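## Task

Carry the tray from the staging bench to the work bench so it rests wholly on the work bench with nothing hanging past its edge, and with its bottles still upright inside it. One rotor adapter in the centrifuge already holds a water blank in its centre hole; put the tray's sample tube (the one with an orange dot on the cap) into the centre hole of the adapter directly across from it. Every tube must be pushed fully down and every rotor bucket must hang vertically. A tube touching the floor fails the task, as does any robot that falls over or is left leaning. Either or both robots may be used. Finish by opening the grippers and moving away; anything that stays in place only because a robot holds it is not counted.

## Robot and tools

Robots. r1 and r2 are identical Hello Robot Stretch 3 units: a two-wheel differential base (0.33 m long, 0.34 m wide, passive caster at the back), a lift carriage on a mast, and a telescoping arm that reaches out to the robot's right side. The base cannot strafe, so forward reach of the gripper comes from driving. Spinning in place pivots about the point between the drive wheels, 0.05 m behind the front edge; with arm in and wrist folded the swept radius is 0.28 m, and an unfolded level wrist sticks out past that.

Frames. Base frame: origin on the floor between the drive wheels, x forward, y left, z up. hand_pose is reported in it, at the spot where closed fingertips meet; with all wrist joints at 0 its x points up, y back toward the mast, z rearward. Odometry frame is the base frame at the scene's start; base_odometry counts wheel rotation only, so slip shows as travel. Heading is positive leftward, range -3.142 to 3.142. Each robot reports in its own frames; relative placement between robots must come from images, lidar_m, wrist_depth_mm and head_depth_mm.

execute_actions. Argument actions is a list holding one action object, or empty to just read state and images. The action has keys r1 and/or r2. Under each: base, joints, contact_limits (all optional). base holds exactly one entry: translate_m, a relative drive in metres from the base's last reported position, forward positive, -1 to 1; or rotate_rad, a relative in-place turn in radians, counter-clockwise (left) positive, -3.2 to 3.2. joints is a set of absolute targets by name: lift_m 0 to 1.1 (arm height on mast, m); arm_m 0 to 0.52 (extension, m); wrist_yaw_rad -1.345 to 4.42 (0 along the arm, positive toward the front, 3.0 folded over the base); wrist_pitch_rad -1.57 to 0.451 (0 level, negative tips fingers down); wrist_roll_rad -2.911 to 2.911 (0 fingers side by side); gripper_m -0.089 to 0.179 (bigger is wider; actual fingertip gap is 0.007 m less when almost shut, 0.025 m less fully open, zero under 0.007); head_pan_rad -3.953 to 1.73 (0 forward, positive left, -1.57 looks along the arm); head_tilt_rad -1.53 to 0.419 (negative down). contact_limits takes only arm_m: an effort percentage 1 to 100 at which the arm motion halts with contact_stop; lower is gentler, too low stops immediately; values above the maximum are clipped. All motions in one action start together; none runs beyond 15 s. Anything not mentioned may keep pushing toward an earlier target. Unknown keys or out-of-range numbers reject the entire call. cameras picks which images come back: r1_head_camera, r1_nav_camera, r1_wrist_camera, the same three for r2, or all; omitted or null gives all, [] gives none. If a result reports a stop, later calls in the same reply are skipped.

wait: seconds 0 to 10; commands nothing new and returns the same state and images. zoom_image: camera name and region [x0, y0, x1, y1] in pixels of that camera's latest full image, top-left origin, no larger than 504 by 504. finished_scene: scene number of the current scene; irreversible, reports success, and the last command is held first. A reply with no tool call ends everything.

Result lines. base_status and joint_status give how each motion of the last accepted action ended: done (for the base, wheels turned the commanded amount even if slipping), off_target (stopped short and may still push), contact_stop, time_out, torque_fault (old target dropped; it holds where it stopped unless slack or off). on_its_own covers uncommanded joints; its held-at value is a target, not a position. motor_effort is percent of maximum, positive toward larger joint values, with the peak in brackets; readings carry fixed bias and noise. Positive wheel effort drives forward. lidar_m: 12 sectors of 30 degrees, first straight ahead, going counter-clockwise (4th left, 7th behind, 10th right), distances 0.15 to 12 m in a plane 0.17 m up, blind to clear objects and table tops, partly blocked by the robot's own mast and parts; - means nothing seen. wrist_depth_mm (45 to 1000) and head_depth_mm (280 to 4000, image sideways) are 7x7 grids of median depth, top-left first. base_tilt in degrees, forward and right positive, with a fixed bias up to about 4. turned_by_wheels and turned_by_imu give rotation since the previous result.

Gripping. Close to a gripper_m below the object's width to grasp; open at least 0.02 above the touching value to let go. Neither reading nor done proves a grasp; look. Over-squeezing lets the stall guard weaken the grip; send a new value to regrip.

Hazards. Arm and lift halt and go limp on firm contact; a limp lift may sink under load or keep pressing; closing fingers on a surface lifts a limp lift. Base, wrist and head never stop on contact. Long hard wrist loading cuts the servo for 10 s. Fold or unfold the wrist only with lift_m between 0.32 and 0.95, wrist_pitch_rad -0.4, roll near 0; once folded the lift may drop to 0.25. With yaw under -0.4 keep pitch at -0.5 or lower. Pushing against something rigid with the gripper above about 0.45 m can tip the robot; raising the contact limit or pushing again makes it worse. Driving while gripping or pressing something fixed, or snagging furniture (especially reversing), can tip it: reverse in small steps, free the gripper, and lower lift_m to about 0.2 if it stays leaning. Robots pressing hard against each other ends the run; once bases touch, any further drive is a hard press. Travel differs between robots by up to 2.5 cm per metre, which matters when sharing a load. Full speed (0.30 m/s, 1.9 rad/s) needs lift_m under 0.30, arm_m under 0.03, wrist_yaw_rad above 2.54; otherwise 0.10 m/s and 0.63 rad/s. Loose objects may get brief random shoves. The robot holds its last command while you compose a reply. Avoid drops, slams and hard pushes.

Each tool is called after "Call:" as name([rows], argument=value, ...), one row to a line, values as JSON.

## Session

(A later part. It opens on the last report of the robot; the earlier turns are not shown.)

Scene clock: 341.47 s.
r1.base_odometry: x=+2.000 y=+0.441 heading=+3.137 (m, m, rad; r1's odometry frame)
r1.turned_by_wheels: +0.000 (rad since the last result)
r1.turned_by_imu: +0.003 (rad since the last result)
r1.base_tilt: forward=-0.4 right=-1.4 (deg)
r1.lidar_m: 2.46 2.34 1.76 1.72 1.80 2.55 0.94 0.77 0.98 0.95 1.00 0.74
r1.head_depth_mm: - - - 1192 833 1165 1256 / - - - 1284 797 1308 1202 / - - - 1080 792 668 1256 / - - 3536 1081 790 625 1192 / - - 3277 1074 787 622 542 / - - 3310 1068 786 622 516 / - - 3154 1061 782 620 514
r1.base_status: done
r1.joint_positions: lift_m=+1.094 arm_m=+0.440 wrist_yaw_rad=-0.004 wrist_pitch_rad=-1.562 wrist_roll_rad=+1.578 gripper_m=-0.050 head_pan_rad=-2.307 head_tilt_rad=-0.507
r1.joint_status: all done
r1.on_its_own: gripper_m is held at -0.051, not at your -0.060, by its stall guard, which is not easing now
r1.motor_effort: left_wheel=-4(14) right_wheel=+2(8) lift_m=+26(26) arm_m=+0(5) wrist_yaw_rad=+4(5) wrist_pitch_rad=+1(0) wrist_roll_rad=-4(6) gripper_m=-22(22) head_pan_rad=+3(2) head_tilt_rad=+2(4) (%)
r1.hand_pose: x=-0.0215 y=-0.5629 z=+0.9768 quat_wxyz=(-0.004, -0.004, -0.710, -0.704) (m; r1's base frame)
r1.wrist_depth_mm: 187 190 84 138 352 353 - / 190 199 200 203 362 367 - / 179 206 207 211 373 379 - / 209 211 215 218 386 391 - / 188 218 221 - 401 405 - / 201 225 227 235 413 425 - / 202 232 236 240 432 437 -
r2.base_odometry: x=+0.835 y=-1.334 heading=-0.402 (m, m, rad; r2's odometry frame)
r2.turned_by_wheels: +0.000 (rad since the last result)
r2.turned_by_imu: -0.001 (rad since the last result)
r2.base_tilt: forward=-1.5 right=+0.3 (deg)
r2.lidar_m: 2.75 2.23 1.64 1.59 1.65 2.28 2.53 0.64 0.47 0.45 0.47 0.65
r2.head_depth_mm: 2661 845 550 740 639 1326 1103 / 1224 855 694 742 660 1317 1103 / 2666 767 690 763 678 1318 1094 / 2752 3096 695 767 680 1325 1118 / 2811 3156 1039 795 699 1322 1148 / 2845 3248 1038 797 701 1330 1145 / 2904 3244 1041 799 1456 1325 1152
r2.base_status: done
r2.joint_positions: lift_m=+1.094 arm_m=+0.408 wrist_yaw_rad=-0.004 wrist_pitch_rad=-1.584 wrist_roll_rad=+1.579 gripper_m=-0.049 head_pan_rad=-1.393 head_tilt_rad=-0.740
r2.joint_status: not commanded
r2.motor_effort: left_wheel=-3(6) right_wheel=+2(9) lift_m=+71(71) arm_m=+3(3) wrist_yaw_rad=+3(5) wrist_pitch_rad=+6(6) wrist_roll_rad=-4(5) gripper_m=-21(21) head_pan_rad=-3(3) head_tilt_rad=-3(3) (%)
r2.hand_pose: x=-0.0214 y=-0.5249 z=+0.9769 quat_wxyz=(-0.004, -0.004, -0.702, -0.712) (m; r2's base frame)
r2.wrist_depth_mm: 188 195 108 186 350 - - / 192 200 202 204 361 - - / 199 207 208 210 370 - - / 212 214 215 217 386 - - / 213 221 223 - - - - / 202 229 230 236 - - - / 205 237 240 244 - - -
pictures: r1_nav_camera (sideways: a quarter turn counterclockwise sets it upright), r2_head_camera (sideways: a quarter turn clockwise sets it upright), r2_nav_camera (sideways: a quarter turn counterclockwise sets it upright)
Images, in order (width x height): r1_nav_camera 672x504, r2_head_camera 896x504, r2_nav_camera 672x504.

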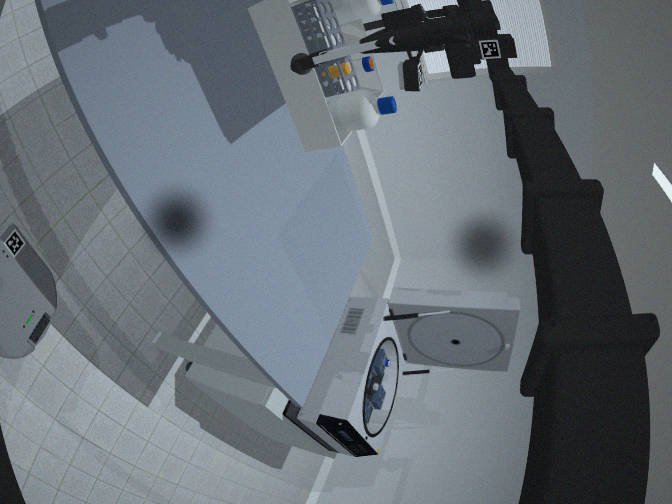

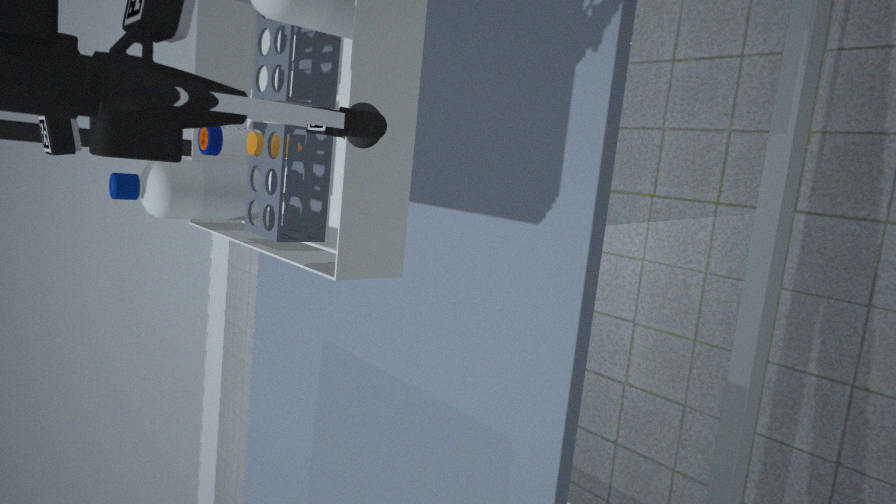

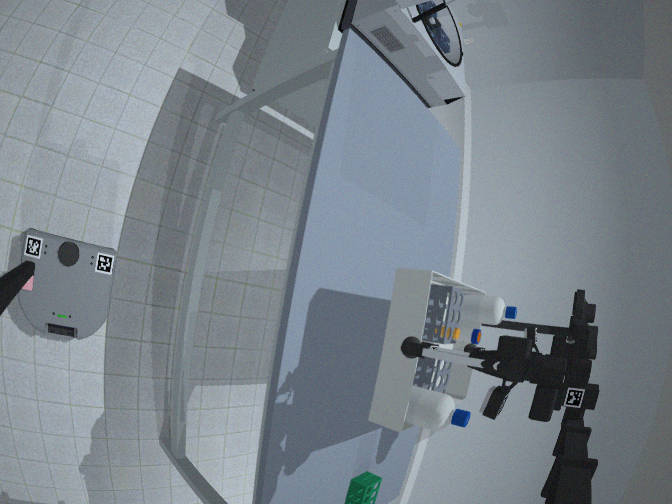

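Call:
execute_actions([
  {"r1":{"joints":{"lift_m":0.945}},"r2":{"joints":{"lift_m":0.945}}},
], cameras=["r2_head_camera","r1_nav_camera"])

Call:
execute_actions([
  {"r1":{"joints":{"gripper_m":0.08}},"r2":{"joints":{"gripper_m":0.08}}},
], cameras=[])

Call:
execute_actions([
  {"r1":{"joints":{"lift_m":1.095,"head_pan_rad":-1.57,"head_tilt_rad":-0.75}},"r2":{"joints":{"lift_m":1.095}}},
], cameras=["r2_head_camera","r1_head_camera","r2_wrist_camera","r1_wrist_camera"])

Scene clock: 352.00 s.
r1.base_odometry: x=+2.000 y=+0.441 heading=+3.137 (m, m, rad; r1's odometry frame)
r1.turned_by_wheels: +0.000 (rad since the last result)
r1.turned_by_imu: +0.001 (rad since the last result)
r1.base_tilt: forward=-0.3 right=-1.3 (deg)
r1.lidar_m: 2.46 2.34 1.76 1.71 1.80 2.55 0.94 0.77 0.98 0.95 1.00 0.74
r1.head_depth_mm: 1356 1425 1561 1193 833 1166 - / 1179 1269 1396 1286 798 717 - / 3247 3459 1393 1080 823 - - / 3388 3697 3902 1075 823 - - / 3135 3389 3607 1074 890 - 859 / 2876 3085 3385 1123 - 589 514 / 2698 2908 3133 2812 - 619 515
r1.base_status: not commanded
r1.joint_positions: lift_m=+0.945 arm_m=+0.440 wrist_yaw_rad=-0.004 wrist_pitch_rad=-1.562 wrist_roll_rad=+1.578 gripper_m=-0.050 head_pan_rad=-2.307 head_tilt_rad=-0.507
r1.joint_status: all done
r1.on_its_own: gripper_m is held at -0.051, not at your -0.060, by its stall guard, which is not easing now
r1.motor_effort: left_wheel=-3(4) right_wheel=+3(3) lift_m=+18(25) arm_m=+0(0) wrist_yaw_rad=+4(5) wrist_pitch_rad=+0(0) wrist_roll_rad=-4(4) gripper_m=-22(22) head_pan_rad=+3(2) head_tilt_rad=+4(3) (%)
r1.hand_pose: x=-0.0215 y=-0.5629 z=+0.8273 quat_wxyz=(-0.004, -0.004, -0.710, -0.704) (m; r1's base frame)
r1.wrist_depth_mm: 187 190 83 137 207 210 212 / 191 199 200 203 214 217 218 / 178 204 207 210 222 224 226 / 209 212 213 217 228 231 234 / 188 218 221 - 236 239 242 / 201 226 227 234 246 249 251 / 202 233 237 240 254 257 262
r2.base_odometry: x=+0.835 y=-1.334 heading=-0.402 (m, m, rad; r2's odometry frame)
r2.turned_by_wheels: +0.000 (rad since the last result)
r2.turned_by_imu: +0.000 (rad since the last result)
r2.base_tilt: forward=-1.4 right=+0.2 (deg)
r2.lidar_m: 2.75 2.23 1.64 1.59 1.65 2.28 2.53 0.64 0.47 0.45 0.47 0.65
r2.head_depth_mm: 2577 - 983 625 640 1312 1098 / 715 - 930 770 659 1326 1099 / 2695 3033 845 771 678 1317 1101 / 2750 3072 1034 765 679 1333 1113 / 2758 3147 1036 797 702 1329 1148 / 2832 3212 1040 798 705 1315 1144 / 2936 3288 1040 797 1460 1331 1151
r2.base_status: not commanded
r2.joint_positions: lift_m=+0.945 arm_m=+0.408 wrist_yaw_rad=-0.004 wrist_pitch_rad=-1.584 wrist_roll_rad=+1.579 gripper_m=-0.049 head_pan_rad=-1.393 head_tilt_rad=-0.740
r2.joint_status: all done
r2.motor_effort: left_wheel=-3(3) right_wheel=+2(2) lift_m=+28(69) arm_m=+3(3) wrist_yaw_rad=+3(3) wrist_pitch_rad=+7(6) wrist_roll_rad=-4(4) gripper_m=-21(21) head_pan_rad=-4(3) head_tilt_rad=-3(2) (%)
r2.hand_pose: x=-0.0214 y=-0.5249 z=+0.8282 quat_wxyz=(-0.004, -0.004, -0.702, -0.712) (m; r2's base frame)
r2.wrist_depth_mm: 189 195 108 184 206 210 944 / 193 201 202 203 213 213 984 / 200 208 209 210 219 219 - / 214 215 215 217 227 - - / 216 222 224 - 235 - - / 201 229 232 234 242 - - / 205 238 242 243 252 - -
pictures: r1_nav_camera (sideways: a quarter turn counterclockwise sets it upright), r2_head_camera (sideways: a quarter turn clockwise sets it upright)
Images, in order (width x height): r1_nav_camera 672x504, r2_head_camera 896x504.

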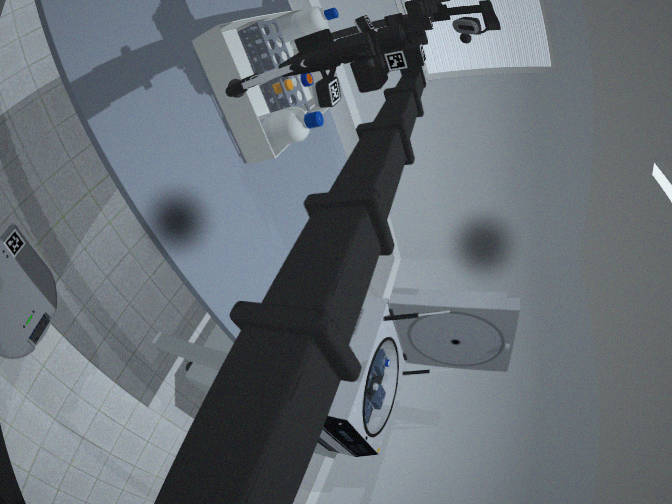

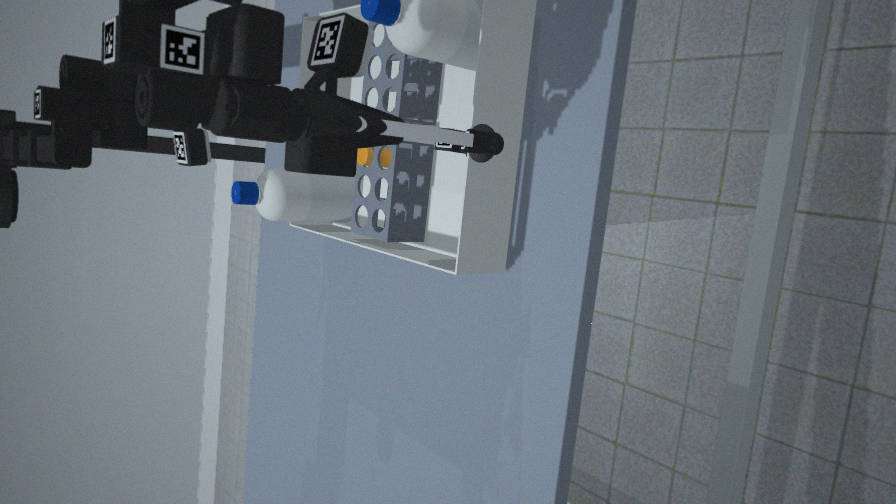

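Scene clock: 353.80 s.
r1.base_odometry: x=+2.000 y=+0.441 heading=+3.137 (m, m, rad; r1's odometry frame)
r1.turned_by_wheels: +0.000 (rad since the last result)
r1.turned_by_imu: +0.000 (rad since the last result)
r1.base_tilt: forward=-0.3 right=-1.5 (deg)
r1.lidar_m: 2.45 2.34 1.76 1.72 1.80 2.54 0.94 0.77 0.98 0.95 1.00 0.74
r1.head_depth_mm: 1358 1429 1559 1187 834 1167 - / 1179 1264 1386 1283 796 716 - / 3265 3444 1393 1082 825 - - / 3383 3705 3829 1079 821 - - / 3131 3383 3625 1071 887 - 860 / 2920 3119 3395 1123 - 587 515 / 2678 2881 3151 2861 - 619 514
r1.base_status: not commanded
r1.joint_positions: lift_m=+0.945 arm_m=+0.440 wrist_yaw_rad=-0.002 wrist_pitch_rad=-1.561 wrist_roll_rad=+1.575 gripper_m=+0.080 head_pan_rad=-2.307 head_tilt_rad=-0.507
r1.joint_status: all done
r1.motor_effort: left_wheel=-4(4) right_wheel=+3(3) lift_m=+18(18) arm_m=+0(0) wrist_yaw_rad=+2(4) wrist_pitch_rad=+0(0) wrist_roll_rad=-2(3) gripper_m=+0(81) head_pan_rad=+2(3) head_tilt_rad=+3(3) (%)
r1.hand_pose: x=-0.0215 y=-0.5631 z=+0.8273 quat_wxyz=(-0.002, -0.003, -0.710, -0.704) (m; r1's base frame)
r1.wrist_depth_mm: 193 197 82 140 208 210 212 / 182 206 206 210 214 217 219 / 183 212 215 217 222 223 226 / 217 219 221 224 228 231 233 / 194 225 229 232 236 239 242 / 202 232 238 240 247 248 251 / 206 243 247 249 255 257 260
r2.base_odometry: x=+0.835 y=-1.334 heading=-0.402 (m, m, rad; r2's odometry frame)
r2.turned_by_wheels: +0.000 (rad since the last result)
r2.turned_by_imu: +0.000 (rad since the last result)
r2.base_tilt: forward=-1.5 right=+0.3 (deg)
r2.lidar_m: 2.76 2.23 1.64 1.59 1.65 2.28 2.53 0.64 0.47 0.45 0.47 0.65
r2.head_depth_mm: 2574 - 1067 633 641 1321 1100 / 716 - 940 773 658 1327 1096 / 2665 3021 864 774 677 1316 1103 / 2756 3064 1034 779 680 1328 1121 / 2756 3202 1038 797 703 1333 1147 / 2861 3231 1037 797 703 1334 1149 / 2860 3241 1042 800 1473 1339 1152
r2.base_status: not commanded
r2.joint_positions: lift_m=+0.945 arm_m=+0.408 wrist_yaw_rad=-0.002 wrist_pitch_rad=-1.571 wrist_roll_rad=+1.576 gripper_m=+0.080 head_pan_rad=-1.393 head_tilt_rad=-0.740
r2.joint_status: all done
r2.motor_effort: left_wheel=-4(4) right_wheel=+2(2) lift_m=+28(28) arm_m=+2(3) wrist_yaw_rad=+2(2) wrist_pitch_rad=+0(6) wrist_roll_rad=-2(3) gripper_m=+0(80) head_pan_rad=-3(3) head_tilt_rad=-3(3) (%)
r2.hand_pose: x=-0.0215 y=-0.5283 z=+0.8279 quat_wxyz=(-0.002, -0.003, -0.707, -0.707) (m; r2's base frame)
r2.wrist_depth_mm: 191 202 107 160 205 207 940 / 185 209 210 210 212 212 974 / 189 215 217 216 218 218 - / 217 224 224 223 227 - - / 198 231 231 232 232 - - / 203 236 242 240 245 - - / 213 248 249 248 250 - -
pictures: none
No camera images: the call's "cameras" was empty. Leave "cameras" out to get every camera's image.

Scene clock: 356.00 s.
r1.base_odometry: x=+2.000 y=+0.441 heading=+3.137 (m, m, rad; r1's odometry frame)
r1.turned_by_wheels: +0.000 (rad since the last result)
r1.turned_by_imu: +0.001 (rad since the last result)
r1.base_tilt: forward=-0.2 right=-1.3 (deg)
r1.lidar_m: 2.46 2.34 1.76 1.72 1.80 2.54 0.94 0.77 0.98 0.95 1.00 0.74
r1.head_depth_mm: 2579 2970 1001 777 636 562 1144 / 2561 2949 968 714 635 561 1136 / 2583 2902 969 707 630 572 1134 / - 2908 896 722 629 569 1129 / 2594 2876 883 719 628 568 1131 / 2616 2928 973 761 625 567 1127 / 2640 2956 971 758 622 565 1124
r1.base_status: not commanded
r1.joint_positions: lift_m=+1.095 arm_m=+0.440 wrist_yaw_rad=-0.002 wrist_pitch_rad=-1.561 wrist_roll_rad=+1.575 gripper_m=+0.080 head_pan_rad=-1.577 head_tilt_rad=-0.740
r1.joint_status: all done
r1.motor_effort: left_wheel=-4(4) right_wheel=+3(3) lift_m=+22(21) arm_m=+0(0) wrist_yaw_rad=+2(3) wrist_pitch_rad=+0(0) wrist_roll_rad=-2(3) gripper_m=-1(1) head_pan_rad=+3(31) head_tilt_rad=-5(25) (%)
r1.hand_pose: x=-0.0215 y=-0.5632 z=+0.9770 quat_wxyz=(-0.002, -0.002, -0.710, -0.704) (m; r1's base frame)
r1.wrist_depth_mm: 332 306 211 295 351 356 - / 342 295 348 341 362 368 - / 358 296 363 367 375 378 - / 367 343 375 382 388 392 - / 359 324 388 394 397 407 - / 344 332 354 409 418 424 - / 411 422 424 426 426 442 -
r2.base_odometry: x=+0.835 y=-1.334 heading=-0.402 (m, m, rad; r2's odometry frame)
r2.turned_by_wheels: +0.000 (rad since the last result)
r2.turned_by_imu: +0.000 (rad since the last result)
r2.base_tilt: forward=-1.5 right=+0.2 (deg)
r2.lidar_m: 2.76 2.23 1.64 1.59 1.65 2.28 2.54 0.64 0.47 0.45 0.47 0.64
r2.head_depth_mm: 2663 2974 944 635 639 1324 1102 / 1231 3031 954 774 658 1319 1101 / 2673 3081 876 773 677 1330 1102 / 2729 3070 1033 776 681 1329 1121 / 2827 3115 1034 794 701 1322 1143 / 2886 3212 1040 800 704 1327 1146 / 2885 3255 1038 796 1466 1328 1144
r2.base_status: not commanded
r2.joint_positions: lift_m=+1.094 arm_m=+0.408 wrist_yaw_rad=-0.002 wrist_pitch_rad=-1.570 wrist_roll_rad=+1.576 gripper_m=+0.080 head_pan_rad=-1.393 head_tilt_rad=-0.740
r2.joint_status: all done
r2.motor_effort: left_wheel=-4(4) right_wheel=+2(3) lift_m=+63(62) arm_m=+3(3) wrist_yaw_rad=+2(1) wrist_pitch_rad=+0(0) wrist_roll_rad=-2(2) gripper_m=+0(0) head_pan_rad=-4(4) head_tilt_rad=-4(3) (%)
r2.hand_pose: x=-0.0215 y=-0.5285 z=+0.9768 quat_wxyz=(-0.002, -0.003, -0.707, -0.707) (m; r2's base frame)
r2.wrist_depth_mm: 343 302 215 223 349 - - / 352 323 352 354 357 - - / 370 337 367 366 371 - - / 374 318 375 380 385 - - / 346 330 386 392 397 - - / 363 338 363 406 412 - - / 426 427 422 420 - - -
pictures: r1_head_camera (sideways: a quarter turn clockwise sets it upright), r1_wrist_camera, r2_head_camera (sideways: a quarter turn clockwise sets it upright), r2_wrist_camera
Images, in order (width x height): r1_head_camera 896x504, r1_wrist_camera 644x364, r2_head_camera 896x504, r2_wrist_camera 644x364.

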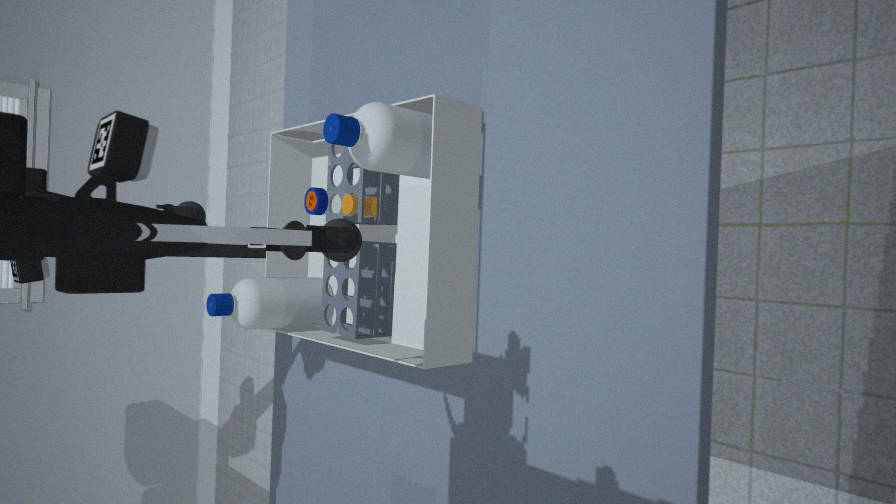

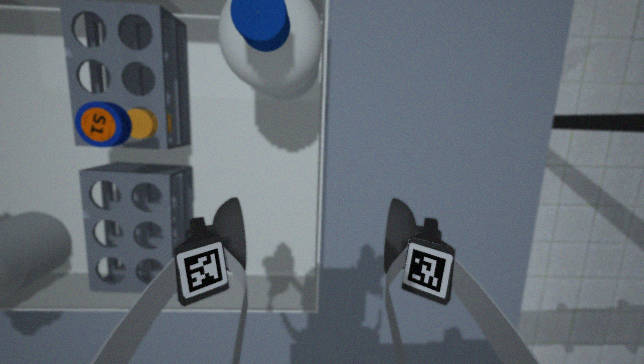

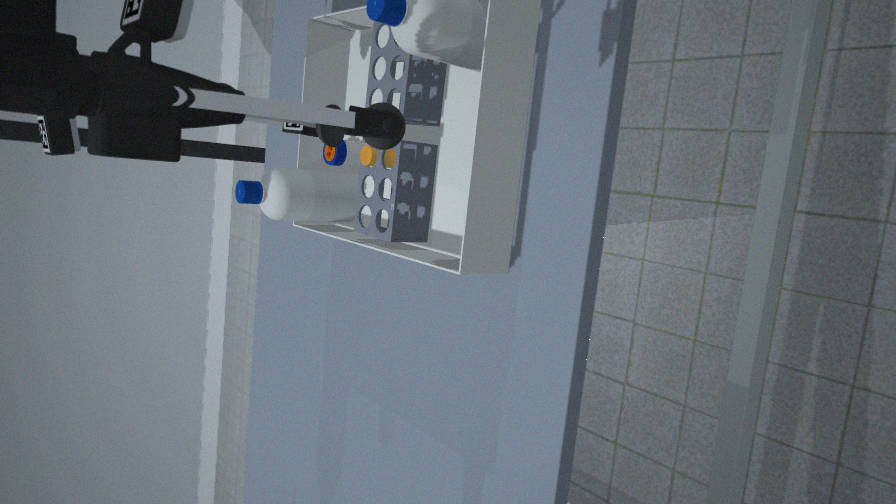

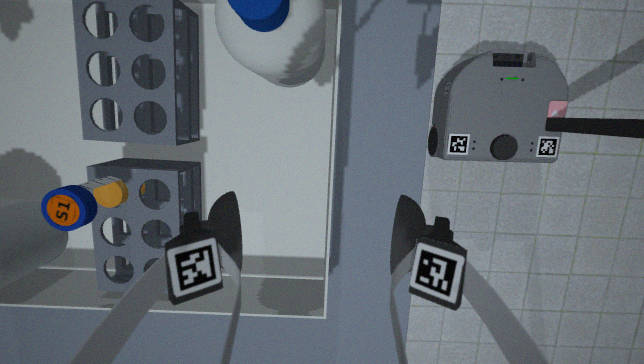

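Call:
execute_actions([
  {"r1":{"joints":{"lift_m":0.945,"arm_m":0.44}},"r2":{"joints":{"arm_m":0.0}}},
], cameras=["r1_wrist_camera"])

Call:
execute_actions([
  {"r1":{"joints":{"gripper_m":-0.06}},"r2":{"base":{"translate_m":-0.6}}},
], cameras=[])

Call:
execute_actions([
  {"r1":{"joints":{"arm_m":0.32}}},
], cameras=[])

Call:
execute_actions([
  {"r1":{"joints":{"gripper_m":0.08}}},
], cameras=[])

Call:
execute_actions([
  {"r1":{"joints":{"lift_m":1.095,"wrist_roll_rad":0,"gripper_m":0.07}}},
], cameras=[])

Call:
execute_actions([
  {"r1":{"joints":{"arm_m":0.5},"base":{"translate_m":-0.03}}},
], cameras=["r1_wrist_camera","r1_head_camera"])

Scene clock: 375.80 s.
r1.base_odometry: x=+2.000 y=+0.441 heading=+3.137 (m, m, rad; r1's odometry frame)
r1.turned_by_wheels: +0.000 (rad since the last result)
r1.turned_by_imu: +0.002 (rad since the last result)
r1.base_tilt: forward=-0.2 right=-1.3 (deg)
r1.lidar_m: 2.46 2.34 1.76 1.72 1.80 2.55 0.94 0.77 0.98 0.95 1.00 0.74
r1.head_depth_mm: 2570 2840 - 732 636 562 1145 / 2545 - 922 714 634 562 1139 / 2524 - 865 705 632 571 1138 / 1358 2900 834 721 629 570 1131 / 2648 2890 888 722 628 568 1129 / 2633 2951 973 761 625 566 1131 / 2636 2936 968 756 622 565 1127
r1.base_status: not commanded
r1.joint_positions: lift_m=+0.945 arm_m=+0.440 wrist_yaw_rad=-0.002 wrist_pitch_rad=-1.560 wrist_roll_rad=+1.575 gripper_m=+0.080 head_pan_rad=-1.577 head_tilt_rad=-0.740
r1.joint_status: all done
r1.motor_effort: left_wheel=-4(4) right_wheel=+3(3) lift_m=+15(20) arm_m=+0(0) wrist_yaw_rad=+3(2) wrist_pitch_rad=-1(0) wrist_roll_rad=-2(2) gripper_m=+2(0) head_pan_rad=+2(3) head_tilt_rad=-6(5) (%)
r1.hand_pose: x=-0.0215 y=-0.5632 z=+0.8275 quat_wxyz=(-0.002, -0.002, -0.710, -0.704) (m; r1's base frame)
r1.wrist_depth_mm: 192 199 82 143 208 210 213 / 182 206 207 211 214 217 219 / 182 212 216 216 222 224 227 / 217 219 221 224 229 231 234 / 195 225 230 233 235 239 242 / 201 233 239 242 248 248 252 / 206 243 247 251 254 258 260
r2.base_odometry: x=+0.835 y=-1.334 heading=-0.402 (m, m, rad; r2's odometry frame)
r2.turned_by_wheels: +0.000 (rad since the last result)
r2.turned_by_imu: +0.000 (rad since the last result)
r2.base_tilt: forward=-1.4 right=+0.3 (deg)
r2.lidar_m: 2.76 2.23 1.64 1.59 1.65 2.29 2.53 0.64 0.47 0.45 0.47 0.65
r2.head_depth_mm: 2553 2883 - - - - - / 716 812 946 787 - - 1100 / 2673 2964 879 786 - - 1094 / 2748 3081 1031 779 679 1321 1135 / 2795 3100 1035 796 701 1325 1147 / 2846 3216 1041 796 704 1330 1143 / 2885 3187 1036 797 1461 1332 1143
r2.base_status: not commanded
r2.joint_positions: lift_m=+1.094 arm_m=+0.002 wrist_yaw_rad=+0.000 wrist_pitch_rad=-1.569 wrist_roll_rad=+1.574 gripper_m=+0.080 head_pan_rad=-1.393 head_tilt_rad=-0.741
r2.joint_status: all done
joint sent to its limit — the command would take r2.arm_m past its lower limit, so that joint was sent only as far as its limit.
r2.motor_effort: left_wheel=-4(3) right_wheel=+2(3) lift_m=+63(63) arm_m=-5(4) wrist_yaw_rad=-1(2) wrist_pitch_rad=-1(1) wrist_roll_rad=-2(3) gripper_m=+0(0) head_pan_rad=-3(3) head_tilt_rad=-4(4) (%)
r2.hand_pose: x=-0.0215 y=-0.1225 z=+0.9768 quat_wxyz=(-0.001, -0.002, -0.707, -0.707) (m; r2's base frame)
r2.wrist_depth_mm: 359 - - - - - - / 364 - - - - - - / 373 - - - - - - / 388 - - - - - - / 399 - - - - - - / 419 - - - - - - / 430 - - - - - -
pictures: r1_wrist_camera
Images, in order (width x height): r1_wrist_camera 644x364.

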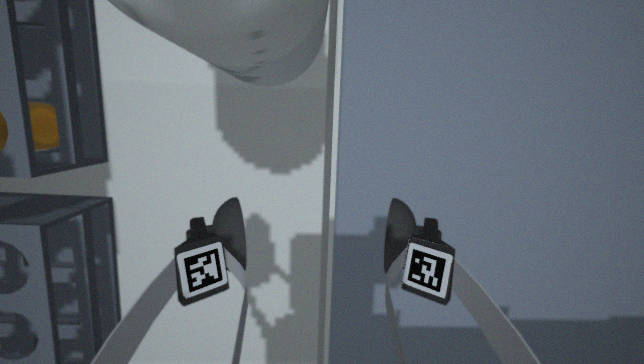

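Scene clock: 383.13 s.
r1.base_odometry: x=+2.000 y=+0.441 heading=+3.137 (m, m, rad; r1's odometry frame)
r1.turned_by_wheels: +0.000 (rad since the last result)
r1.turned_by_imu: +0.002 (rad since the last result)
r1.base_tilt: forward=-0.2 right=-1.4 (deg)
r1.lidar_m: 2.45 2.34 1.77 1.71 1.79 2.54 0.94 0.77 0.98 0.95 1.00 0.74
r1.head_depth_mm: 2574 2831 - 730 636 562 1135 / 2599 - 925 723 633 560 1136 / 2538 - 829 704 630 573 1133 / 2610 2913 830 720 630 571 1131 / 2621 2887 873 719 628 569 1131 / 2579 2940 974 761 625 566 1124 / 2636 2874 971 757 623 566 1124
r1.base_status: not commanded
r1.joint_positions: lift_m=+0.945 arm_m=+0.440 wrist_yaw_rad=-0.002 wrist_pitch_rad=-1.561 wrist_roll_rad=+1.575 gripper_m=-0.050 head_pan_rad=-1.577 head_tilt_rad=-0.741
r1.joint_status: gripper_m off_target (ended at -0.050, target -0.060)
r1.on_its_own: gripper_m is held at -0.051, not at your -0.060, by its stall guard, which is not easing now
r1.motor_effort: left_wheel=-4(4) right_wheel=+3(3) lift_m=+18(18) arm_m=+0(0) wrist_yaw_rad=+3(2) wrist_pitch_rad=-1(1) wrist_roll_rad=-3(2) gripper_m=-20(99) head_pan_rad=+3(3) head_tilt_rad=-5(4) (%)
r1.hand_pose: x=-0.0215 y=-0.5632 z=+0.8273 quat_wxyz=(-0.002, -0.002, -0.710, -0.704) (m; r1's base frame)
r1.wrist_depth_mm: 193 83 85 150 207 209 212 / 195 204 205 210 213 216 219 / 182 212 213 215 221 223 225 / 215 217 220 224 229 231 233 / 195 225 228 - 236 239 242 / 209 234 235 241 245 247 251 / 207 240 245 249 253 257 260
r2.base_odometry: x=+0.283 y=-1.100 heading=-0.402 (m, m, rad; r2's odometry frame)
r2.turned_by_wheels: +0.000 (rad since the last result)
r2.turned_by_imu: -0.002 (rad since the last result)
r2.base_tilt: forward=-1.5 right=+0.2 (deg)
r2.lidar_m: 2.08 2.24 1.66 1.59 1.66 2.29 1.94 2.18 0.45 0.45 0.46 0.64
r2.head_depth_mm: 2618 2858 - - - - - / 2638 2996 1029 818 - - 1101 / 2714 3085 1032 794 - - 1103 / 2752 3033 1033 795 681 1320 1119 / 2840 3111 1035 794 681 1319 1138 / 2721 3086 1000 795 699 1327 1148 / 2838 3243 988 774 703 1333 1143
r2.base_status: done
r2.joint_positions: lift_m=+1.094 arm_m=+0.002 wrist_yaw_rad=+0.000 wrist_pitch_rad=-1.569 wrist_roll_rad=+1.574 gripper_m=+0.080 head_pan_rad=-1.393 head_tilt_rad=-0.741
r2.joint_status: not commanded
r2.motor_effort: left_wheel=-3(9) right_wheel=+2(2) lift_m=+63(63) arm_m=-5(5) wrist_yaw_rad=-1(0) wrist_pitch_rad=-1(1) wrist_roll_rad=-1(2) gripper_m=+0(1) head_pan_rad=-4(3) head_tilt_rad=-3(3) (%)
r2.hand_pose: x=-0.0215 y=-0.1225 z=+0.9768 quat_wxyz=(-0.001, -0.002, -0.707, -0.707) (m; r2's base frame)
r2.wrist_depth_mm: 353 - - - - - - / 361 728 - - - - - / 375 - - - - - - / 391 - - - - - - / 397 - - - - - - / 414 - - - - - - / 430 - - - - - -
pictures: none
No camera images: the call's "cameras" was empty. Leave "cameras" out to get every camera's image.

Scene clock: 385.27 s.
r1.base_odometry: x=+2.000 y=+0.441 heading=+3.137 (m, m, rad; r1's odometry frame)
r1.turned_by_wheels: +0.000 (rad since the last result)
r1.turned_by_imu: +0.000 (rad since the last result)
r1.base_tilt: forward=-0.3 right=-1.5 (deg)
r1.lidar_m: 2.47 2.34 1.76 1.72 1.79 2.55 0.94 0.77 0.98 0.95 1.00 0.74
r1.head_depth_mm: 2555 2832 - 752 621 562 1140 / 2604 - 940 597 623 560 1137 / 2594 - - 727 622 573 1135 / 2620 2913 - 739 624 570 1130 / 2616 2922 827 739 625 568 1126 / 2600 2911 975 762 625 567 1130 / 2642 2896 968 758 621 565 1129
r1.base_status: not commanded
r1.joint_positions: lift_m=+0.945 arm_m=+0.320 wrist_yaw_rad=-0.001 wrist_pitch_rad=-1.536 wrist_roll_rad=+1.573 gripper_m=-0.050 head_pan_rad=-1.577 head_tilt_rad=-0.741
r1.joint_status: all done
r1.on_its_own: gripper_m is held at -0.051, not at your -0.060, by its stall guard, which is not easing now
r1.motor_effort: left_wheel=-4(4) right_wheel=+4(4) lift_m=+18(18) arm_m=-3(4) wrist_yaw_rad=+1(3) wrist_pitch_rad=-13(14) wrist_roll_rad=-1(2) gripper_m=-20(20) head_pan_rad=+3(3) head_tilt_rad=-5(5) (%)
r1.hand_pose: x=-0.0215 y=-0.4498 z=+0.8268 quat_wxyz=(-0.001, -0.001, -0.719, -0.695) (m; r1's base frame)
r1.wrist_depth_mm: 188 79 89 203 205 206 953 / 199 208 206 210 212 213 986 / 187 214 214 217 220 219 - / 215 221 222 224 228 227 - / 202 228 229 - 235 236 - / 207 235 238 242 243 243 - / 209 245 247 249 251 253 -
r2.base_odometry: x=+0.283 y=-1.100 heading=-0.402 (m, m, rad; r2's odometry frame)
r2.turned_by_wheels: +0.000 (rad since the last result)
r2.turned_by_imu: +0.000 (rad since the last result)
r2.base_tilt: forward=-1.6 right=+0.2 (deg)
r2.lidar_m: 2.08 2.24 1.65 1.60 1.65 2.29 1.94 2.19 0.45 0.45 0.46 0.64
r2.head_depth_mm: 2577 2904 - - - - - / 2621 2987 1024 816 - - 1103 / 2664 3010 1037 793 - - 1096 / 2750 3031 1037 791 680 1319 1115 / 2776 3119 1042 793 680 1323 1141 / 2800 3107 999 795 704 1337 1145 / 2822 3114 937 796 703 1320 1143
r2.base_status: not commanded
r2.joint_positions: lift_m=+1.094 arm_m=+0.002 wrist_yaw_rad=+0.000 wrist_pitch_rad=-1.569 wrist_roll_rad=+1.574 gripper_m=+0.080 head_pan_rad=-1.393 head_tilt_rad=-0.741
r2.joint_status: not commanded
r2.motor_effort: left_wheel=-3(2) right_wheel=+2(2) lift_m=+63(63) arm_m=-5(5) wrist_yaw_rad=+0(0) wrist_pitch_rad=+0(0) wrist_roll_rad=-2(2) gripper_m=+1(0) head_pan_rad=-3(3) head_tilt_rad=-3(3) (%)
r2.hand_pose: x=-0.0215 y=-0.1225 z=+0.9768 quat_wxyz=(-0.001, -0.002, -0.707, -0.707) (m; r2's base frame)
r2.wrist_depth_mm: 354 - - - - - - / 363 720 - - - - - / 377 - - - - - - / 387 - - - - - - / 395 - - - - - - / 412 - - - - - - / 431 - - - - - -
pictures: none
No camera images: the call's "cameras" was empty. Leave "cameras" out to get every camera's image.

Scene clock: 387.07 s.
r1.base_odometry: x=+2.000 y=+0.441 heading=+3.137 (m, m, rad; r1's odometry frame)
r1.turned_by_wheels: +0.000 (rad since the last result)
r1.turned_by_imu: +0.000 (rad since the last result)
r1.base_tilt: forward=-0.3 right=-1.3 (deg)
r1.lidar_m: 2.46 2.33 1.77 1.72 1.81 2.55 0.94 0.77 0.98 0.95 1.00 0.74
r1.head_depth_mm: 2589 2852 - 754 620 564 1143 / 2573 - 938 597 626 562 1138 / 2594 - - 728 626 572 1137 / 2600 2865 - 722 613 571 1131 / 2610 2930 824 737 626 568 1129 / 2628 2923 977 761 626 567 1126 / 2636 2884 966 758 623 565 1124
r1.base_status: not commanded
r1.joint_positions: lift_m=+0.945 arm_m=+0.320 wrist_yaw_rad=-0.001 wrist_pitch_rad=-1.551 wrist_roll_rad=+1.573 gripper_m=+0.080 head_pan_rad=-1.577 head_tilt_rad=-0.741
r1.joint_status: all done
r1.motor_effort: left_wheel=-3(4) right_wheel=+3(3) lift_m=+18(18) arm_m=-3(3) wrist_yaw_rad=+1(1) wrist_pitch_rad=-5(13) wrist_roll_rad=-1(2) gripper_m=+1(82) head_pan_rad=+3(2) head_tilt_rad=-5(4) (%)
r1.hand_pose: x=-0.0215 y=-0.4460 z=+0.8271 quat_wxyz=(-0.001, -0.001, -0.714, -0.700) (m; r1's base frame)
r1.wrist_depth_mm: 194 80 92 204 207 208 965 / 199 207 175 211 213 216 995 / 189 214 215 218 221 222 - / 217 220 222 225 229 231 - / 200 227 229 233 235 239 - / 204 234 239 240 247 249 - / 211 247 248 250 254 260 -
r2.base_odometry: x=+0.283 y=-1.100 heading=-0.402 (m, m, rad; r2's odometry frame)
r2.turned_by_wheels: +0.000 (rad since the last result)
r2.turned_by_imu: +0.000 (rad since the last result)
r2.base_tilt: forward=-1.5 right=+0.3 (deg)
r2.lidar_m: 2.09 2.25 1.65 1.60 1.66 2.29 1.94 2.18 0.45 0.45 0.47 0.64
r2.head_depth_mm: 2636 2873 - - - - - / 2662 3045 1026 814 - - 1099 / 2683 3097 1032 790 - - 1100 / 2709 3048 1029 792 681 1324 1117 / 2771 3057 1045 799 682 1322 1136 / 2767 3115 995 795 703 1335 1149 / 2841 1266 934 797 701 1331 1157
r2.base_status: not commanded
r2.joint_positions: lift_m=+1.094 arm_m=+0.002 wrist_yaw_rad=+0.000 wrist_pitch_rad=-1.569 wrist_roll_rad=+1.574 gripper_m=+0.080 head_pan_rad=-1.393 head_tilt_rad=-0.741
r2.joint_status: not commanded
r2.motor_effort: left_wheel=-2(2) right_wheel=+2(2) lift_m=+63(63) arm_m=-5(5) wrist_yaw_rad=+0(0) wrist_pitch_rad=-1(0) wrist_roll_rad=-2(1) gripper_m=+0(1) head_pan_rad=-3(3) head_tilt_rad=-3(3) (%)
r2.hand_pose: x=-0.0215 y=-0.1225 z=+0.9768 quat_wxyz=(-0.001, -0.002, -0.707, -0.707) (m; r2's base frame)
r2.wrist_depth_mm: 356 - - - - - - / 363 722 - - - - - / 375 - - - - - - / 387 - - - - - - / 396 - - - - - - / 412 - - - - - - / 428 - - - - - -
pictures: none
No camera images: the call's "cameras" was empty. Leave "cameras" out to get every camera's image.

Scene clock: 389.27 s.
r1.base_odometry: x=+2.000 y=+0.441 heading=+3.137 (m, m, rad; r1's odometry frame)
r1.turned_by_wheels: +0.000 (rad since the last result)
r1.turned_by_imu: +0.001 (rad since the last result)
r1.base_tilt: forward=-0.4 right=-1.5 (deg)
r1.lidar_m: 2.46 2.34 1.77 1.71 1.80 2.55 0.94 0.77 0.98 0.95 1.00 0.74
r1.head_depth_mm: 2573 2936 1001 778 636 562 1141 / 2680 2948 994 597 624 561 1139 / - 2890 920 726 625 572 1136 / 2617 - 907 743 625 570 1133 / 2624 2934 820 736 626 569 1128 / 2606 2933 978 761 626 567 1126 / 2620 2907 968 758 622 563 1125
r1.base_status: not commanded
r1.joint_positions: lift_m=+1.095 arm_m=+0.320 wrist_yaw_rad=-0.001 wrist_pitch_rad=-1.554 wrist_roll_rad=+0.005 gripper_m=+0.070 head_pan_rad=-1.577 head_tilt_rad=-0.741
r1.joint_status: all done
r1.motor_effort: left_wheel=-3(3) right_wheel=+3(3) lift_m=+22(22) arm_m=-3(3) wrist_yaw_rad=+1(1) wrist_pitch_rad=-3(5) wrist_roll_rad=-2(3) gripper_m=+0(46) head_pan_rad=+2(3) head_tilt_rad=-4(5) (%)
r1.hand_pose: x=-0.0216 y=-0.4454 z=+0.9768 quat_wxyz=(+0.503, +0.494, -0.505, -0.498) (m; r1's base frame)
r1.wrist_depth_mm: 338 340 339 345 321 354 357 / 348 348 354 355 360 364 370 / 357 360 364 369 257 216 384 / 373 377 378 384 387 393 396 / 383 389 391 396 399 407 408 / 398 397 410 411 416 422 425 / - - - - - - -
r2.base_odometry: x=+0.283 y=-1.100 heading=-0.402 (m, m, rad; r2's odometry frame)
r2.turned_by_wheels: +0.000 (rad since the last result)
r2.turned_by_imu: +0.000 (rad since the last result)
r2.base_tilt: forward=-1.5 right=+0.3 (deg)
r2.lidar_m: 2.09 2.24 1.65 1.60 1.66 2.29 1.94 2.18 0.45 0.45 0.46 0.64
r2.head_depth_mm: 2633 2828 - - - - - / 2692 2959 1035 814 - - 1102 / 2670 2991 1031 793 - - 1102 / 2742 3071 1036 793 680 1329 1121 / 2768 3128 1036 794 682 1327 1143 / 2761 3097 995 794 705 1324 1138 / 2810 3260 938 799 703 1334 1148
r2.base_status: not commanded
r2.joint_positions: lift_m=+1.094 arm_m=+0.002 wrist_yaw_rad=+0.000 wrist_pitch_rad=-1.569 wrist_roll_rad=+1.574 gripper_m=+0.080 head_pan_rad=-1.393 head_tilt_rad=-0.741
r2.joint_status: not commanded
r2.motor_effort: left_wheel=-2(2) right_wheel=+2(2) lift_m=+63(63) arm_m=-5(5) wrist_yaw_rad=+1(0) wrist_pitch_rad=+0(0) wrist_roll_rad=-2(2) gripper_m=+0(1) head_pan_rad=-3(3) head_tilt_rad=-3(3) (%)
r2.hand_pose: x=-0.0215 y=-0.1225 z=+0.9768 quat_wxyz=(-0.001, -0.002, -0.707, -0.707) (m; r2's base frame)
r2.wrist_depth_mm: 354 - - - - - - / 363 721 - - - - - / 376 - - - - - - / 384 - - - - - - / 397 - - - - - - / 411 - - - - - - / 429 - - - - - -
pictures: none
No camera images: the call's "cameras" was empty. Leave "cameras" out to get every camera's image.

Scene clock: 391.83 s.
r1.base_odometry: x=+2.030 y=+0.441 heading=+3.137 (m, m, rad; r1's odometry frame)
r1.turned_by_wheels: +0.000 (rad since the last result)
r1.turned_by_imu: +0.000 (rad since the last result)
r1.base_tilt: forward=-0.3 right=-1.3 (deg)
r1.lidar_m: 2.49 2.34 1.76 1.72 1.81 2.55 0.93 0.74 0.98 0.95 1.00 0.77
r1.head_depth_mm: 2612 2966 1002 778 636 562 1139 / 2587 2943 999 731 623 559 1139 / 2626 2938 918 604 624 572 1137 / 2565 3005 905 741 623 570 1131 / 2615 2934 825 738 625 568 1125 / 2615 2926 975 736 625 566 1124 / 2622 2885 967 758 622 565 1128
r1.base_status: done
r1.joint_positions: lift_m=+1.095 arm_m=+0.500 wrist_yaw_rad=-0.001 wrist_pitch_rad=-1.555 wrist_roll_rad=+0.004 gripper_m=+0.070 head_pan_rad=-1.577 head_tilt_rad=-0.741
r1.joint_status: all done
r1.motor_effort: left_wheel=-3(9) right_wheel=+3(4) lift_m=+22(22) arm_m=+3(4) wrist_yaw_rad=+1(1) wrist_pitch_rad=-3(4) wrist_roll_rad=-2(3) gripper_m=+1(1) head_pan_rad=+3(2) head_tilt_rad=-5(4) (%)
r1.hand_pose: x=-0.0216 y=-0.6245 z=+0.9769 quat_wxyz=(+0.503, +0.495, -0.505, -0.498) (m; r1's base frame)
r1.wrist_depth_mm: 341 227 321 343 347 354 358 / 349 348 352 354 358 365 368 / 361 336 358 363 344 381 381 / 371 344 319 315 324 389 397 / 382 383 390 395 386 403 408 / 397 399 405 404 307 418 425 / 410 413 382 384 264 433 440
r2.base_odometry: x=+0.283 y=-1.100 heading=-0.402 (m, m, rad; r2's odometry frame)
r2.turned_by_wheels: +0.000 (rad since the last result)
r2.turned_by_imu: +0.000 (rad since the last result)
r2.base_tilt: forward=-1.6 right=+0.1 (deg)
r2.lidar_m: 2.09 2.25 1.65 1.59 1.65 2.29 1.94 2.18 0.45 0.45 0.46 0.64
r2.head_depth_mm: 2624 2895 - - - - - / 2655 3048 1022 820 - - 1099 / 2721 3011 1036 791 - - 1101 / 2712 3113 1033 793 679 1319 1121 / 2777 3113 1037 794 681 1332 1145 / 2768 3127 1000 794 701 1328 1147 / 2875 3267 932 794 705 1341 1150
r2.base_status: not commanded
r2.joint_positions: lift_m=+1.094 arm_m=+0.002 wrist_yaw_rad=+0.000 wrist_pitch_rad=-1.569 wrist_roll_rad=+1.574 gripper_m=+0.080 head_pan_rad=-1.393 head_tilt_rad=-0.741
r2.joint_status: not commanded
r2.motor_effort: left_wheel=-2(3) right_wheel=+2(2) lift_m=+63(63) arm_m=-5(5) wrist_yaw_rad=-1(0) wrist_pitch_rad=+0(1) wrist_roll_rad=-1(2) gripper_m=+0(1) head_pan_rad=-3(3) head_tilt_rad=-2(3) (%)
r2.hand_pose: x=-0.0215 y=-0.1225 z=+0.9768 quat_wxyz=(-0.001, -0.002, -0.707, -0.707) (m; r2's base frame)
r2.wrist_depth_mm: 353 - - - - - - / 365 727 - - - - - / 374 - - - - - - / 385 - - - - - - / 398 - - - - - - / 411 - - - - - - / 429 - - - - - -
pictures: r1_head_camera (sideways: a quarter turn clockwise sets it upright), r1_wrist_camera
Images, in order (width x height): r1_head_camera 896x504, r1_wrist_camera 644x364.

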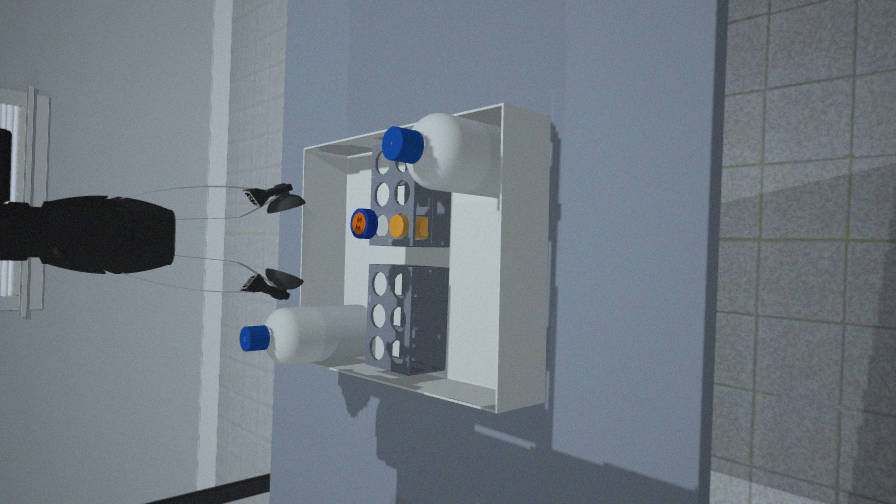

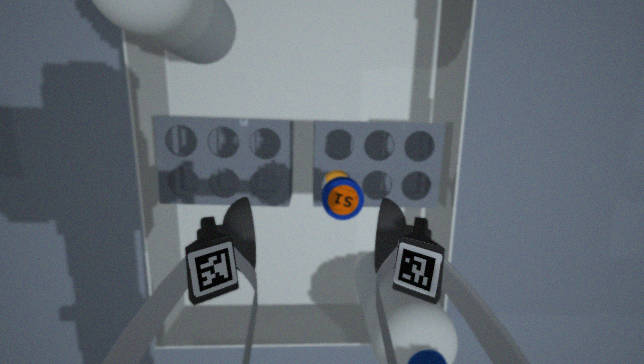

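Call:
execute_actions([
  {"r1":{"joints":{"lift_m":1.05,"arm_m":0.49},"base":{"translate_m":0.022}}},
], cameras=["r1_wrist_camera","r1_head_camera"])

Scene clock: 397.90 s.
r1.base_odometry: x=+2.008 y=+0.441 heading=+3.137 (m, m, rad; r1's odometry frame)
r1.turned_by_wheels: +0.000 (rad since the last result)
r1.turned_by_imu: +0.001 (rad since the last result)
r1.base_tilt: forward=-0.3 right=-1.5 (deg)
r1.lidar_m: 2.47 2.34 1.77 1.72 1.81 2.54 0.94 0.76 0.98 0.95 1.00 0.75
r1.head_depth_mm: 2658 2913 999 778 636 564 1145 / 2646 2939 996 595 623 561 1138 / 2699 2924 919 724 625 573 1135 / 2612 2956 906 742 625 570 1132 / 2607 2946 815 736 625 568 1127 / 2609 2924 976 736 623 566 1129 / 2640 2869 969 759 622 566 1124
r1.base_status: done
r1.joint_positions: lift_m=+1.050 arm_m=+0.490 wrist_yaw_rad=-0.001 wrist_pitch_rad=-1.555 wrist_roll_rad=+0.004 gripper_m=+0.070 head_pan_rad=-1.577 head_tilt_rad=-0.741
r1.joint_status: all done
r1.motor_effort: left_wheel=-3(5) right_wheel=+3(7) lift_m=+14(20) arm_m=-2(4) wrist_yaw_rad=+1(0) wrist_pitch_rad=-3(4) wrist_roll_rad=-2(2) gripper_m=+1(0) head_pan_rad=+3(2) head_tilt_rad=-5(5) (%)
r1.hand_pose: x=-0.0216 y=-0.6152 z=+0.9324 quat_wxyz=(+0.503, +0.495, -0.505, -0.498) (m; r1's base frame)
r1.wrist_depth_mm: 298 274 291 302 308 304 313 / 305 299 312 313 316 305 323 / 317 285 262 316 299 299 334 / 327 274 270 275 271 304 348 / 337 335 340 344 347 353 360 / 349 348 357 356 325 367 372 / 361 358 330 331 245 379 386
r2.base_odometry: x=+0.283 y=-1.100 heading=-0.402 (m, m, rad; r2's odometry frame)
r2.turned_by_wheels: +0.000 (rad since the last result)
r2.turned_by_imu: +0.000 (rad since the last result)
r2.base_tilt: forward=-1.4 right=+0.2 (deg)
r2.lidar_m: 2.09 2.24 1.65 1.60 1.66 2.29 1.94 2.18 0.45 0.45 0.46 0.64
r2.head_depth_mm: 2589 2828 - - - - - / 2620 3045 1034 817 - - 1091 / 2718 3102 1042 791 - - 1104 / 2766 3047 1031 792 679 1326 1124 / 2818 3123 1038 795 682 1328 1144 / 2754 3048 995 792 704 1327 1138 / 2860 3251 937 799 703 1325 1151
r2.base_status: not commanded
r2.joint_positions: lift_m=+1.094 arm_m=+0.002 wrist_yaw_rad=+0.000 wrist_pitch_rad=-1.569 wrist_roll_rad=+1.574 gripper_m=+0.080 head_pan_rad=-1.393 head_tilt_rad=-0.741
r2.joint_status: not commanded
r2.motor_effort: left_wheel=-2(3) right_wheel=+2(2) lift_m=+63(63) arm_m=-5(5) wrist_yaw_rad=+0(0) wrist_pitch_rad=+0(0) wrist_roll_rad=-2(2) gripper_m=+0(0) head_pan_rad=-3(3) head_tilt_rad=-4(3) (%)
r2.hand_pose: x=-0.0215 y=-0.1225 z=+0.9768 quat_wxyz=(-0.001, -0.002, -0.707, -0.707) (m; r2's base frame)
r2.wrist_depth_mm: 353 - - - - - - / 362 718 - - - - - / 374 - - - - - - / 388 - - - - - - / 400 - - - - - - / 415 - - - - - - / 427 - - - - - -
pictures: r1_head_camera (sideways: a quarter turn clockwise sets it upright), r1_wrist_camera
Images, in order (width x height): r1_head_camera 896x504, r1_wrist_camera 644x364.

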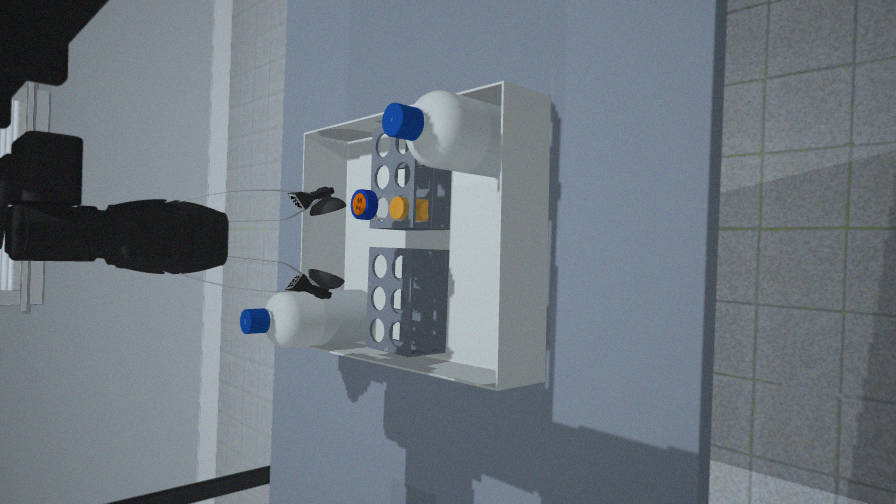

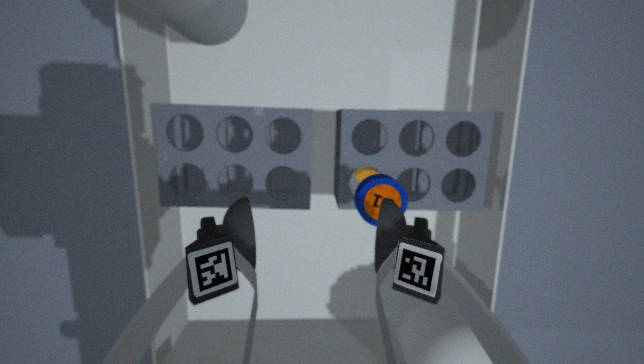

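Call:
execute_actions([
  {"r1":{"base":{"translate_m":-0.046}}},
], cameras=[])

Call:
execute_actions([
  {"r1":{"joints":{"lift_m":1.02}}},
], cameras=["r1_wrist_camera","r1_head_camera"])

Scene clock: 404.20 s.
r1.base_odometry: x=+2.054 y=+0.441 heading=+3.137 (m, m, rad; r1's odometry frame)
r1.turned_by_wheels: +0.000 (rad since the last result)
r1.turned_by_imu: +0.001 (rad since the last result)
r1.base_tilt: forward=-0.3 right=-1.4 (deg)
r1.lidar_m: 2.51 2.35 1.76 1.72 1.80 2.55 0.93 0.72 0.98 0.95 1.00 0.79
r1.head_depth_mm: 2664 2952 1000 776 636 562 1140 / 2636 2935 993 776 636 561 1137 / 2696 2892 935 589 623 560 1133 / 2602 2924 908 740 624 569 1130 / 2596 2910 863 736 623 569 1128 / 2604 2950 902 734 626 566 1128 / 2638 2958 971 757 624 564 1123
r1.base_status: done
r1.joint_positions: lift_m=+1.050 arm_m=+0.490 wrist_yaw_rad=-0.001 wrist_pitch_rad=-1.555 wrist_roll_rad=+0.004 gripper_m=+0.070 head_pan_rad=-1.577 head_tilt_rad=-0.741
r1.joint_status: not commanded
r1.motor_effort: left_wheel=-3(10) right_wheel=+3(4) lift_m=+14(14) arm_m=-3(3) wrist_yaw_rad=+1(1) wrist_pitch_rad=-3(3) wrist_roll_rad=-2(1) gripper_m=+0(1) head_pan_rad=+3(3) head_tilt_rad=-6(5) (%)
r1.hand_pose: x=-0.0216 y=-0.6152 z=+0.9324 quat_wxyz=(+0.503, +0.495, -0.505, -0.498) (m; r1's base frame)
r1.wrist_depth_mm: 275 258 300 305 304 311 316 / 302 306 309 313 315 321 325 / 312 260 264 317 284 333 335 / 324 270 273 268 278 344 347 / 334 335 341 344 344 356 359 / 350 312 355 353 285 370 373 / 361 308 331 317 229 382 388
r2.base_odometry: x=+0.283 y=-1.100 heading=-0.402 (m, m, rad; r2's odometry frame)
r2.turned_by_wheels: +0.000 (rad since the last result)
r2.turned_by_imu: +0.000 (rad since the last result)
r2.base_tilt: forward=-1.5 right=+0.2 (deg)
r2.lidar_m: 2.09 2.23 1.65 1.60 1.66 2.29 1.94 2.18 0.45 0.45 0.46 0.64
r2.head_depth_mm: 2573 2884 - - - - - / 2657 3016 1037 819 - - 1105 / 2729 3069 1029 789 - - 1101 / 2727 3049 1036 795 680 1329 1113 / 2785 3078 1032 796 680 1324 1137 / 2808 3043 995 797 699 1334 1141 / 2899 3185 939 797 704 1332 1154
r2.base_status: not commanded
r2.joint_positions: lift_m=+1.094 arm_m=+0.002 wrist_yaw_rad=+0.000 wrist_pitch_rad=-1.569 wrist_roll_rad=+1.574 gripper_m=+0.080 head_pan_rad=-1.393 head_tilt_rad=-0.741
r2.joint_status: not commanded
r2.motor_effort: left_wheel=-2(3) right_wheel=+2(2) lift_m=+63(63) arm_m=-5(5) wrist_yaw_rad=-1(0) wrist_pitch_rad=-1(1) wrist_roll_rad=-2(2) gripper_m=+0(0) head_pan_rad=-3(3) head_tilt_rad=-3(3) (%)
r2.hand_pose: x=-0.0215 y=-0.1225 z=+0.9768 quat_wxyz=(-0.001, -0.002, -0.707, -0.707) (m; r2's base frame)
r2.wrist_depth_mm: 352 - - - - - - / 362 714 - - - - - / 374 - - - - - - / 387 - - - - - - / 397 - - - - - - / 412 - - - - - - / 427 - - - - - -
pictures: none
No camera images: the call's "cameras" was empty. Leave "cameras" out to get every camera's image.

Scene clock: 405.27 s.
r1.base_odometry: x=+2.054 y=+0.441 heading=+3.137 (m, m, rad; r1's odometry frame)
r1.turned_by_wheels: +0.000 (rad since the last result)
r1.turned_by_imu: +0.000 (rad since the last result)
r1.base_tilt: forward=-0.2 right=-1.4 (deg)
r1.lidar_m: 2.51 2.35 1.76 1.72 1.80 2.54 0.93 0.72 0.98 0.95 1.00 0.79
r1.head_depth_mm: - 2957 1004 777 636 563 1143 / 2706 2920 996 774 633 561 1137 / - 2909 988 591 622 559 1132 / 2600 - 905 740 623 569 1129 / 2601 2904 868 738 624 569 1130 / 2631 2895 903 734 625 567 1126 / 2644 2931 969 759 622 565 1119
r1.base_status: not commanded
r1.joint_positions: lift_m=+1.020 arm_m=+0.490 wrist_yaw_rad=-0.001 wrist_pitch_rad=-1.555 wrist_roll_rad=+0.004 gripper_m=+0.070 head_pan_rad=-1.577 head_tilt_rad=-0.741
r1.joint_status: all done
r1.motor_effort: left_wheel=-3(3) right_wheel=+3(3) lift_m=+14(16) arm_m=-3(3) wrist_yaw_rad=+1(1) wrist_pitch_rad=-3(3) wrist_roll_rad=-2(2) gripper_m=+1(0) head_pan_rad=+3(2) head_tilt_rad=-6(5) (%)
r1.hand_pose: x=-0.0216 y=-0.6152 z=+0.9024 quat_wxyz=(+0.503, +0.495, -0.505, -0.498) (m; r1's base frame)
r1.wrist_depth_mm: 232 258 272 274 278 281 286 / 231 277 281 283 287 289 295 / 229 253 260 235 259 302 304 / 235 255 264 237 246 311 314 / 258 304 309 308 260 322 325 / 312 312 323 320 273 333 338 / 324 303 326 317 230 347 349
r2.base_odometry: x=+0.283 y=-1.100 heading=-0.402 (m, m, rad; r2's odometry frame)
r2.turned_by_wheels: +0.000 (rad since the last result)
r2.turned_by_imu: +0.000 (rad since the last result)
r2.base_tilt: forward=-1.5 right=+0.2 (deg)
r2.lidar_m: 2.08 2.24 1.65 1.60 1.67 2.29 1.94 2.19 0.45 0.45 0.46 0.64
r2.head_depth_mm: 2599 2838 - - - - - / 2646 3002 1026 815 - - 1101 / 2736 3046 1032 789 - - 1101 / 2740 3064 1032 792 681 1323 1118 / 2842 3137 1034 798 681 1327 1139 / 2815 3104 998 797 699 1324 1146 / 2883 3284 938 798 705 1328 1149
r2.base_status: not commanded
r2.joint_positions: lift_m=+1.094 arm_m=+0.002 wrist_yaw_rad=+0.000 wrist_pitch_rad=-1.569 wrist_roll_rad=+1.574 gripper_m=+0.080 head_pan_rad=-1.393 head_tilt_rad=-0.741
r2.joint_status: not commanded
r2.motor_effort: left_wheel=-2(2) right_wheel=+2(2) lift_m=+63(63) arm_m=-5(5) wrist_yaw_rad=+2(1) wrist_pitch_rad=-1(0) wrist_roll_rad=-2(1) gripper_m=+0(0) head_pan_rad=-3(3) head_tilt_rad=-3(4) (%)
r2.hand_pose: x=-0.0215 y=-0.1225 z=+0.9768 quat_wxyz=(-0.001, -0.002, -0.707, -0.707) (m; r2's base frame)
r2.wrist_depth_mm: 355 - - - - - - / 364 721 - - - - - / 372 - - - - - - / 384 - - - - - - / 398 - - - - - - / 413 - - - - - - / 424 - - - - - -
pictures: r1_head_camera (sideways: a quarter turn clockwise sets it upright), r1_wrist_camera
Images, in order (width x height): r1_head_camera 896x504, r1_wrist_camera 644x364.

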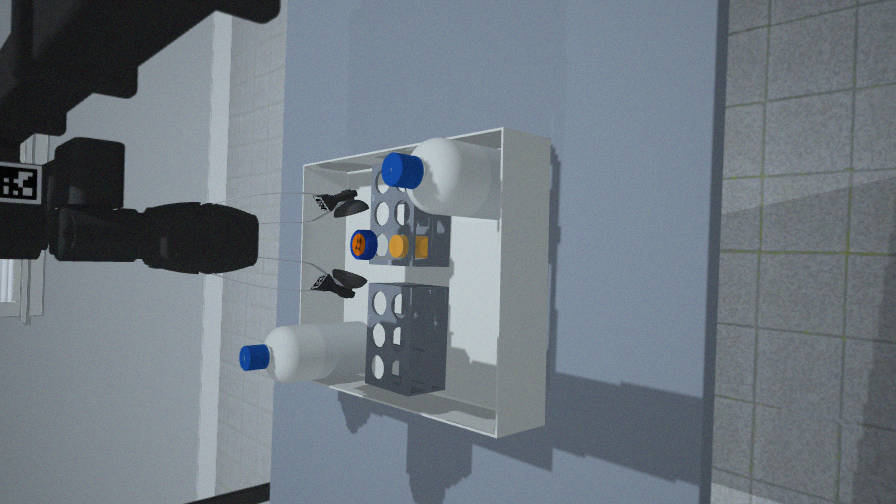

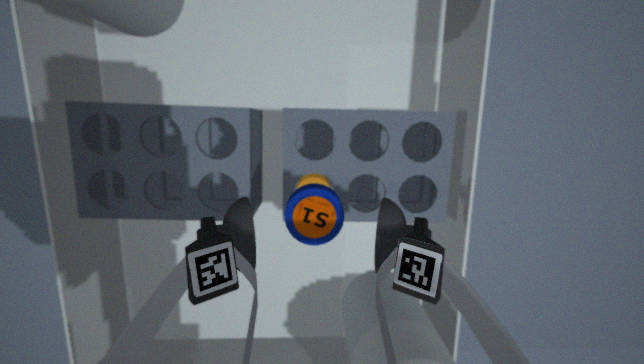

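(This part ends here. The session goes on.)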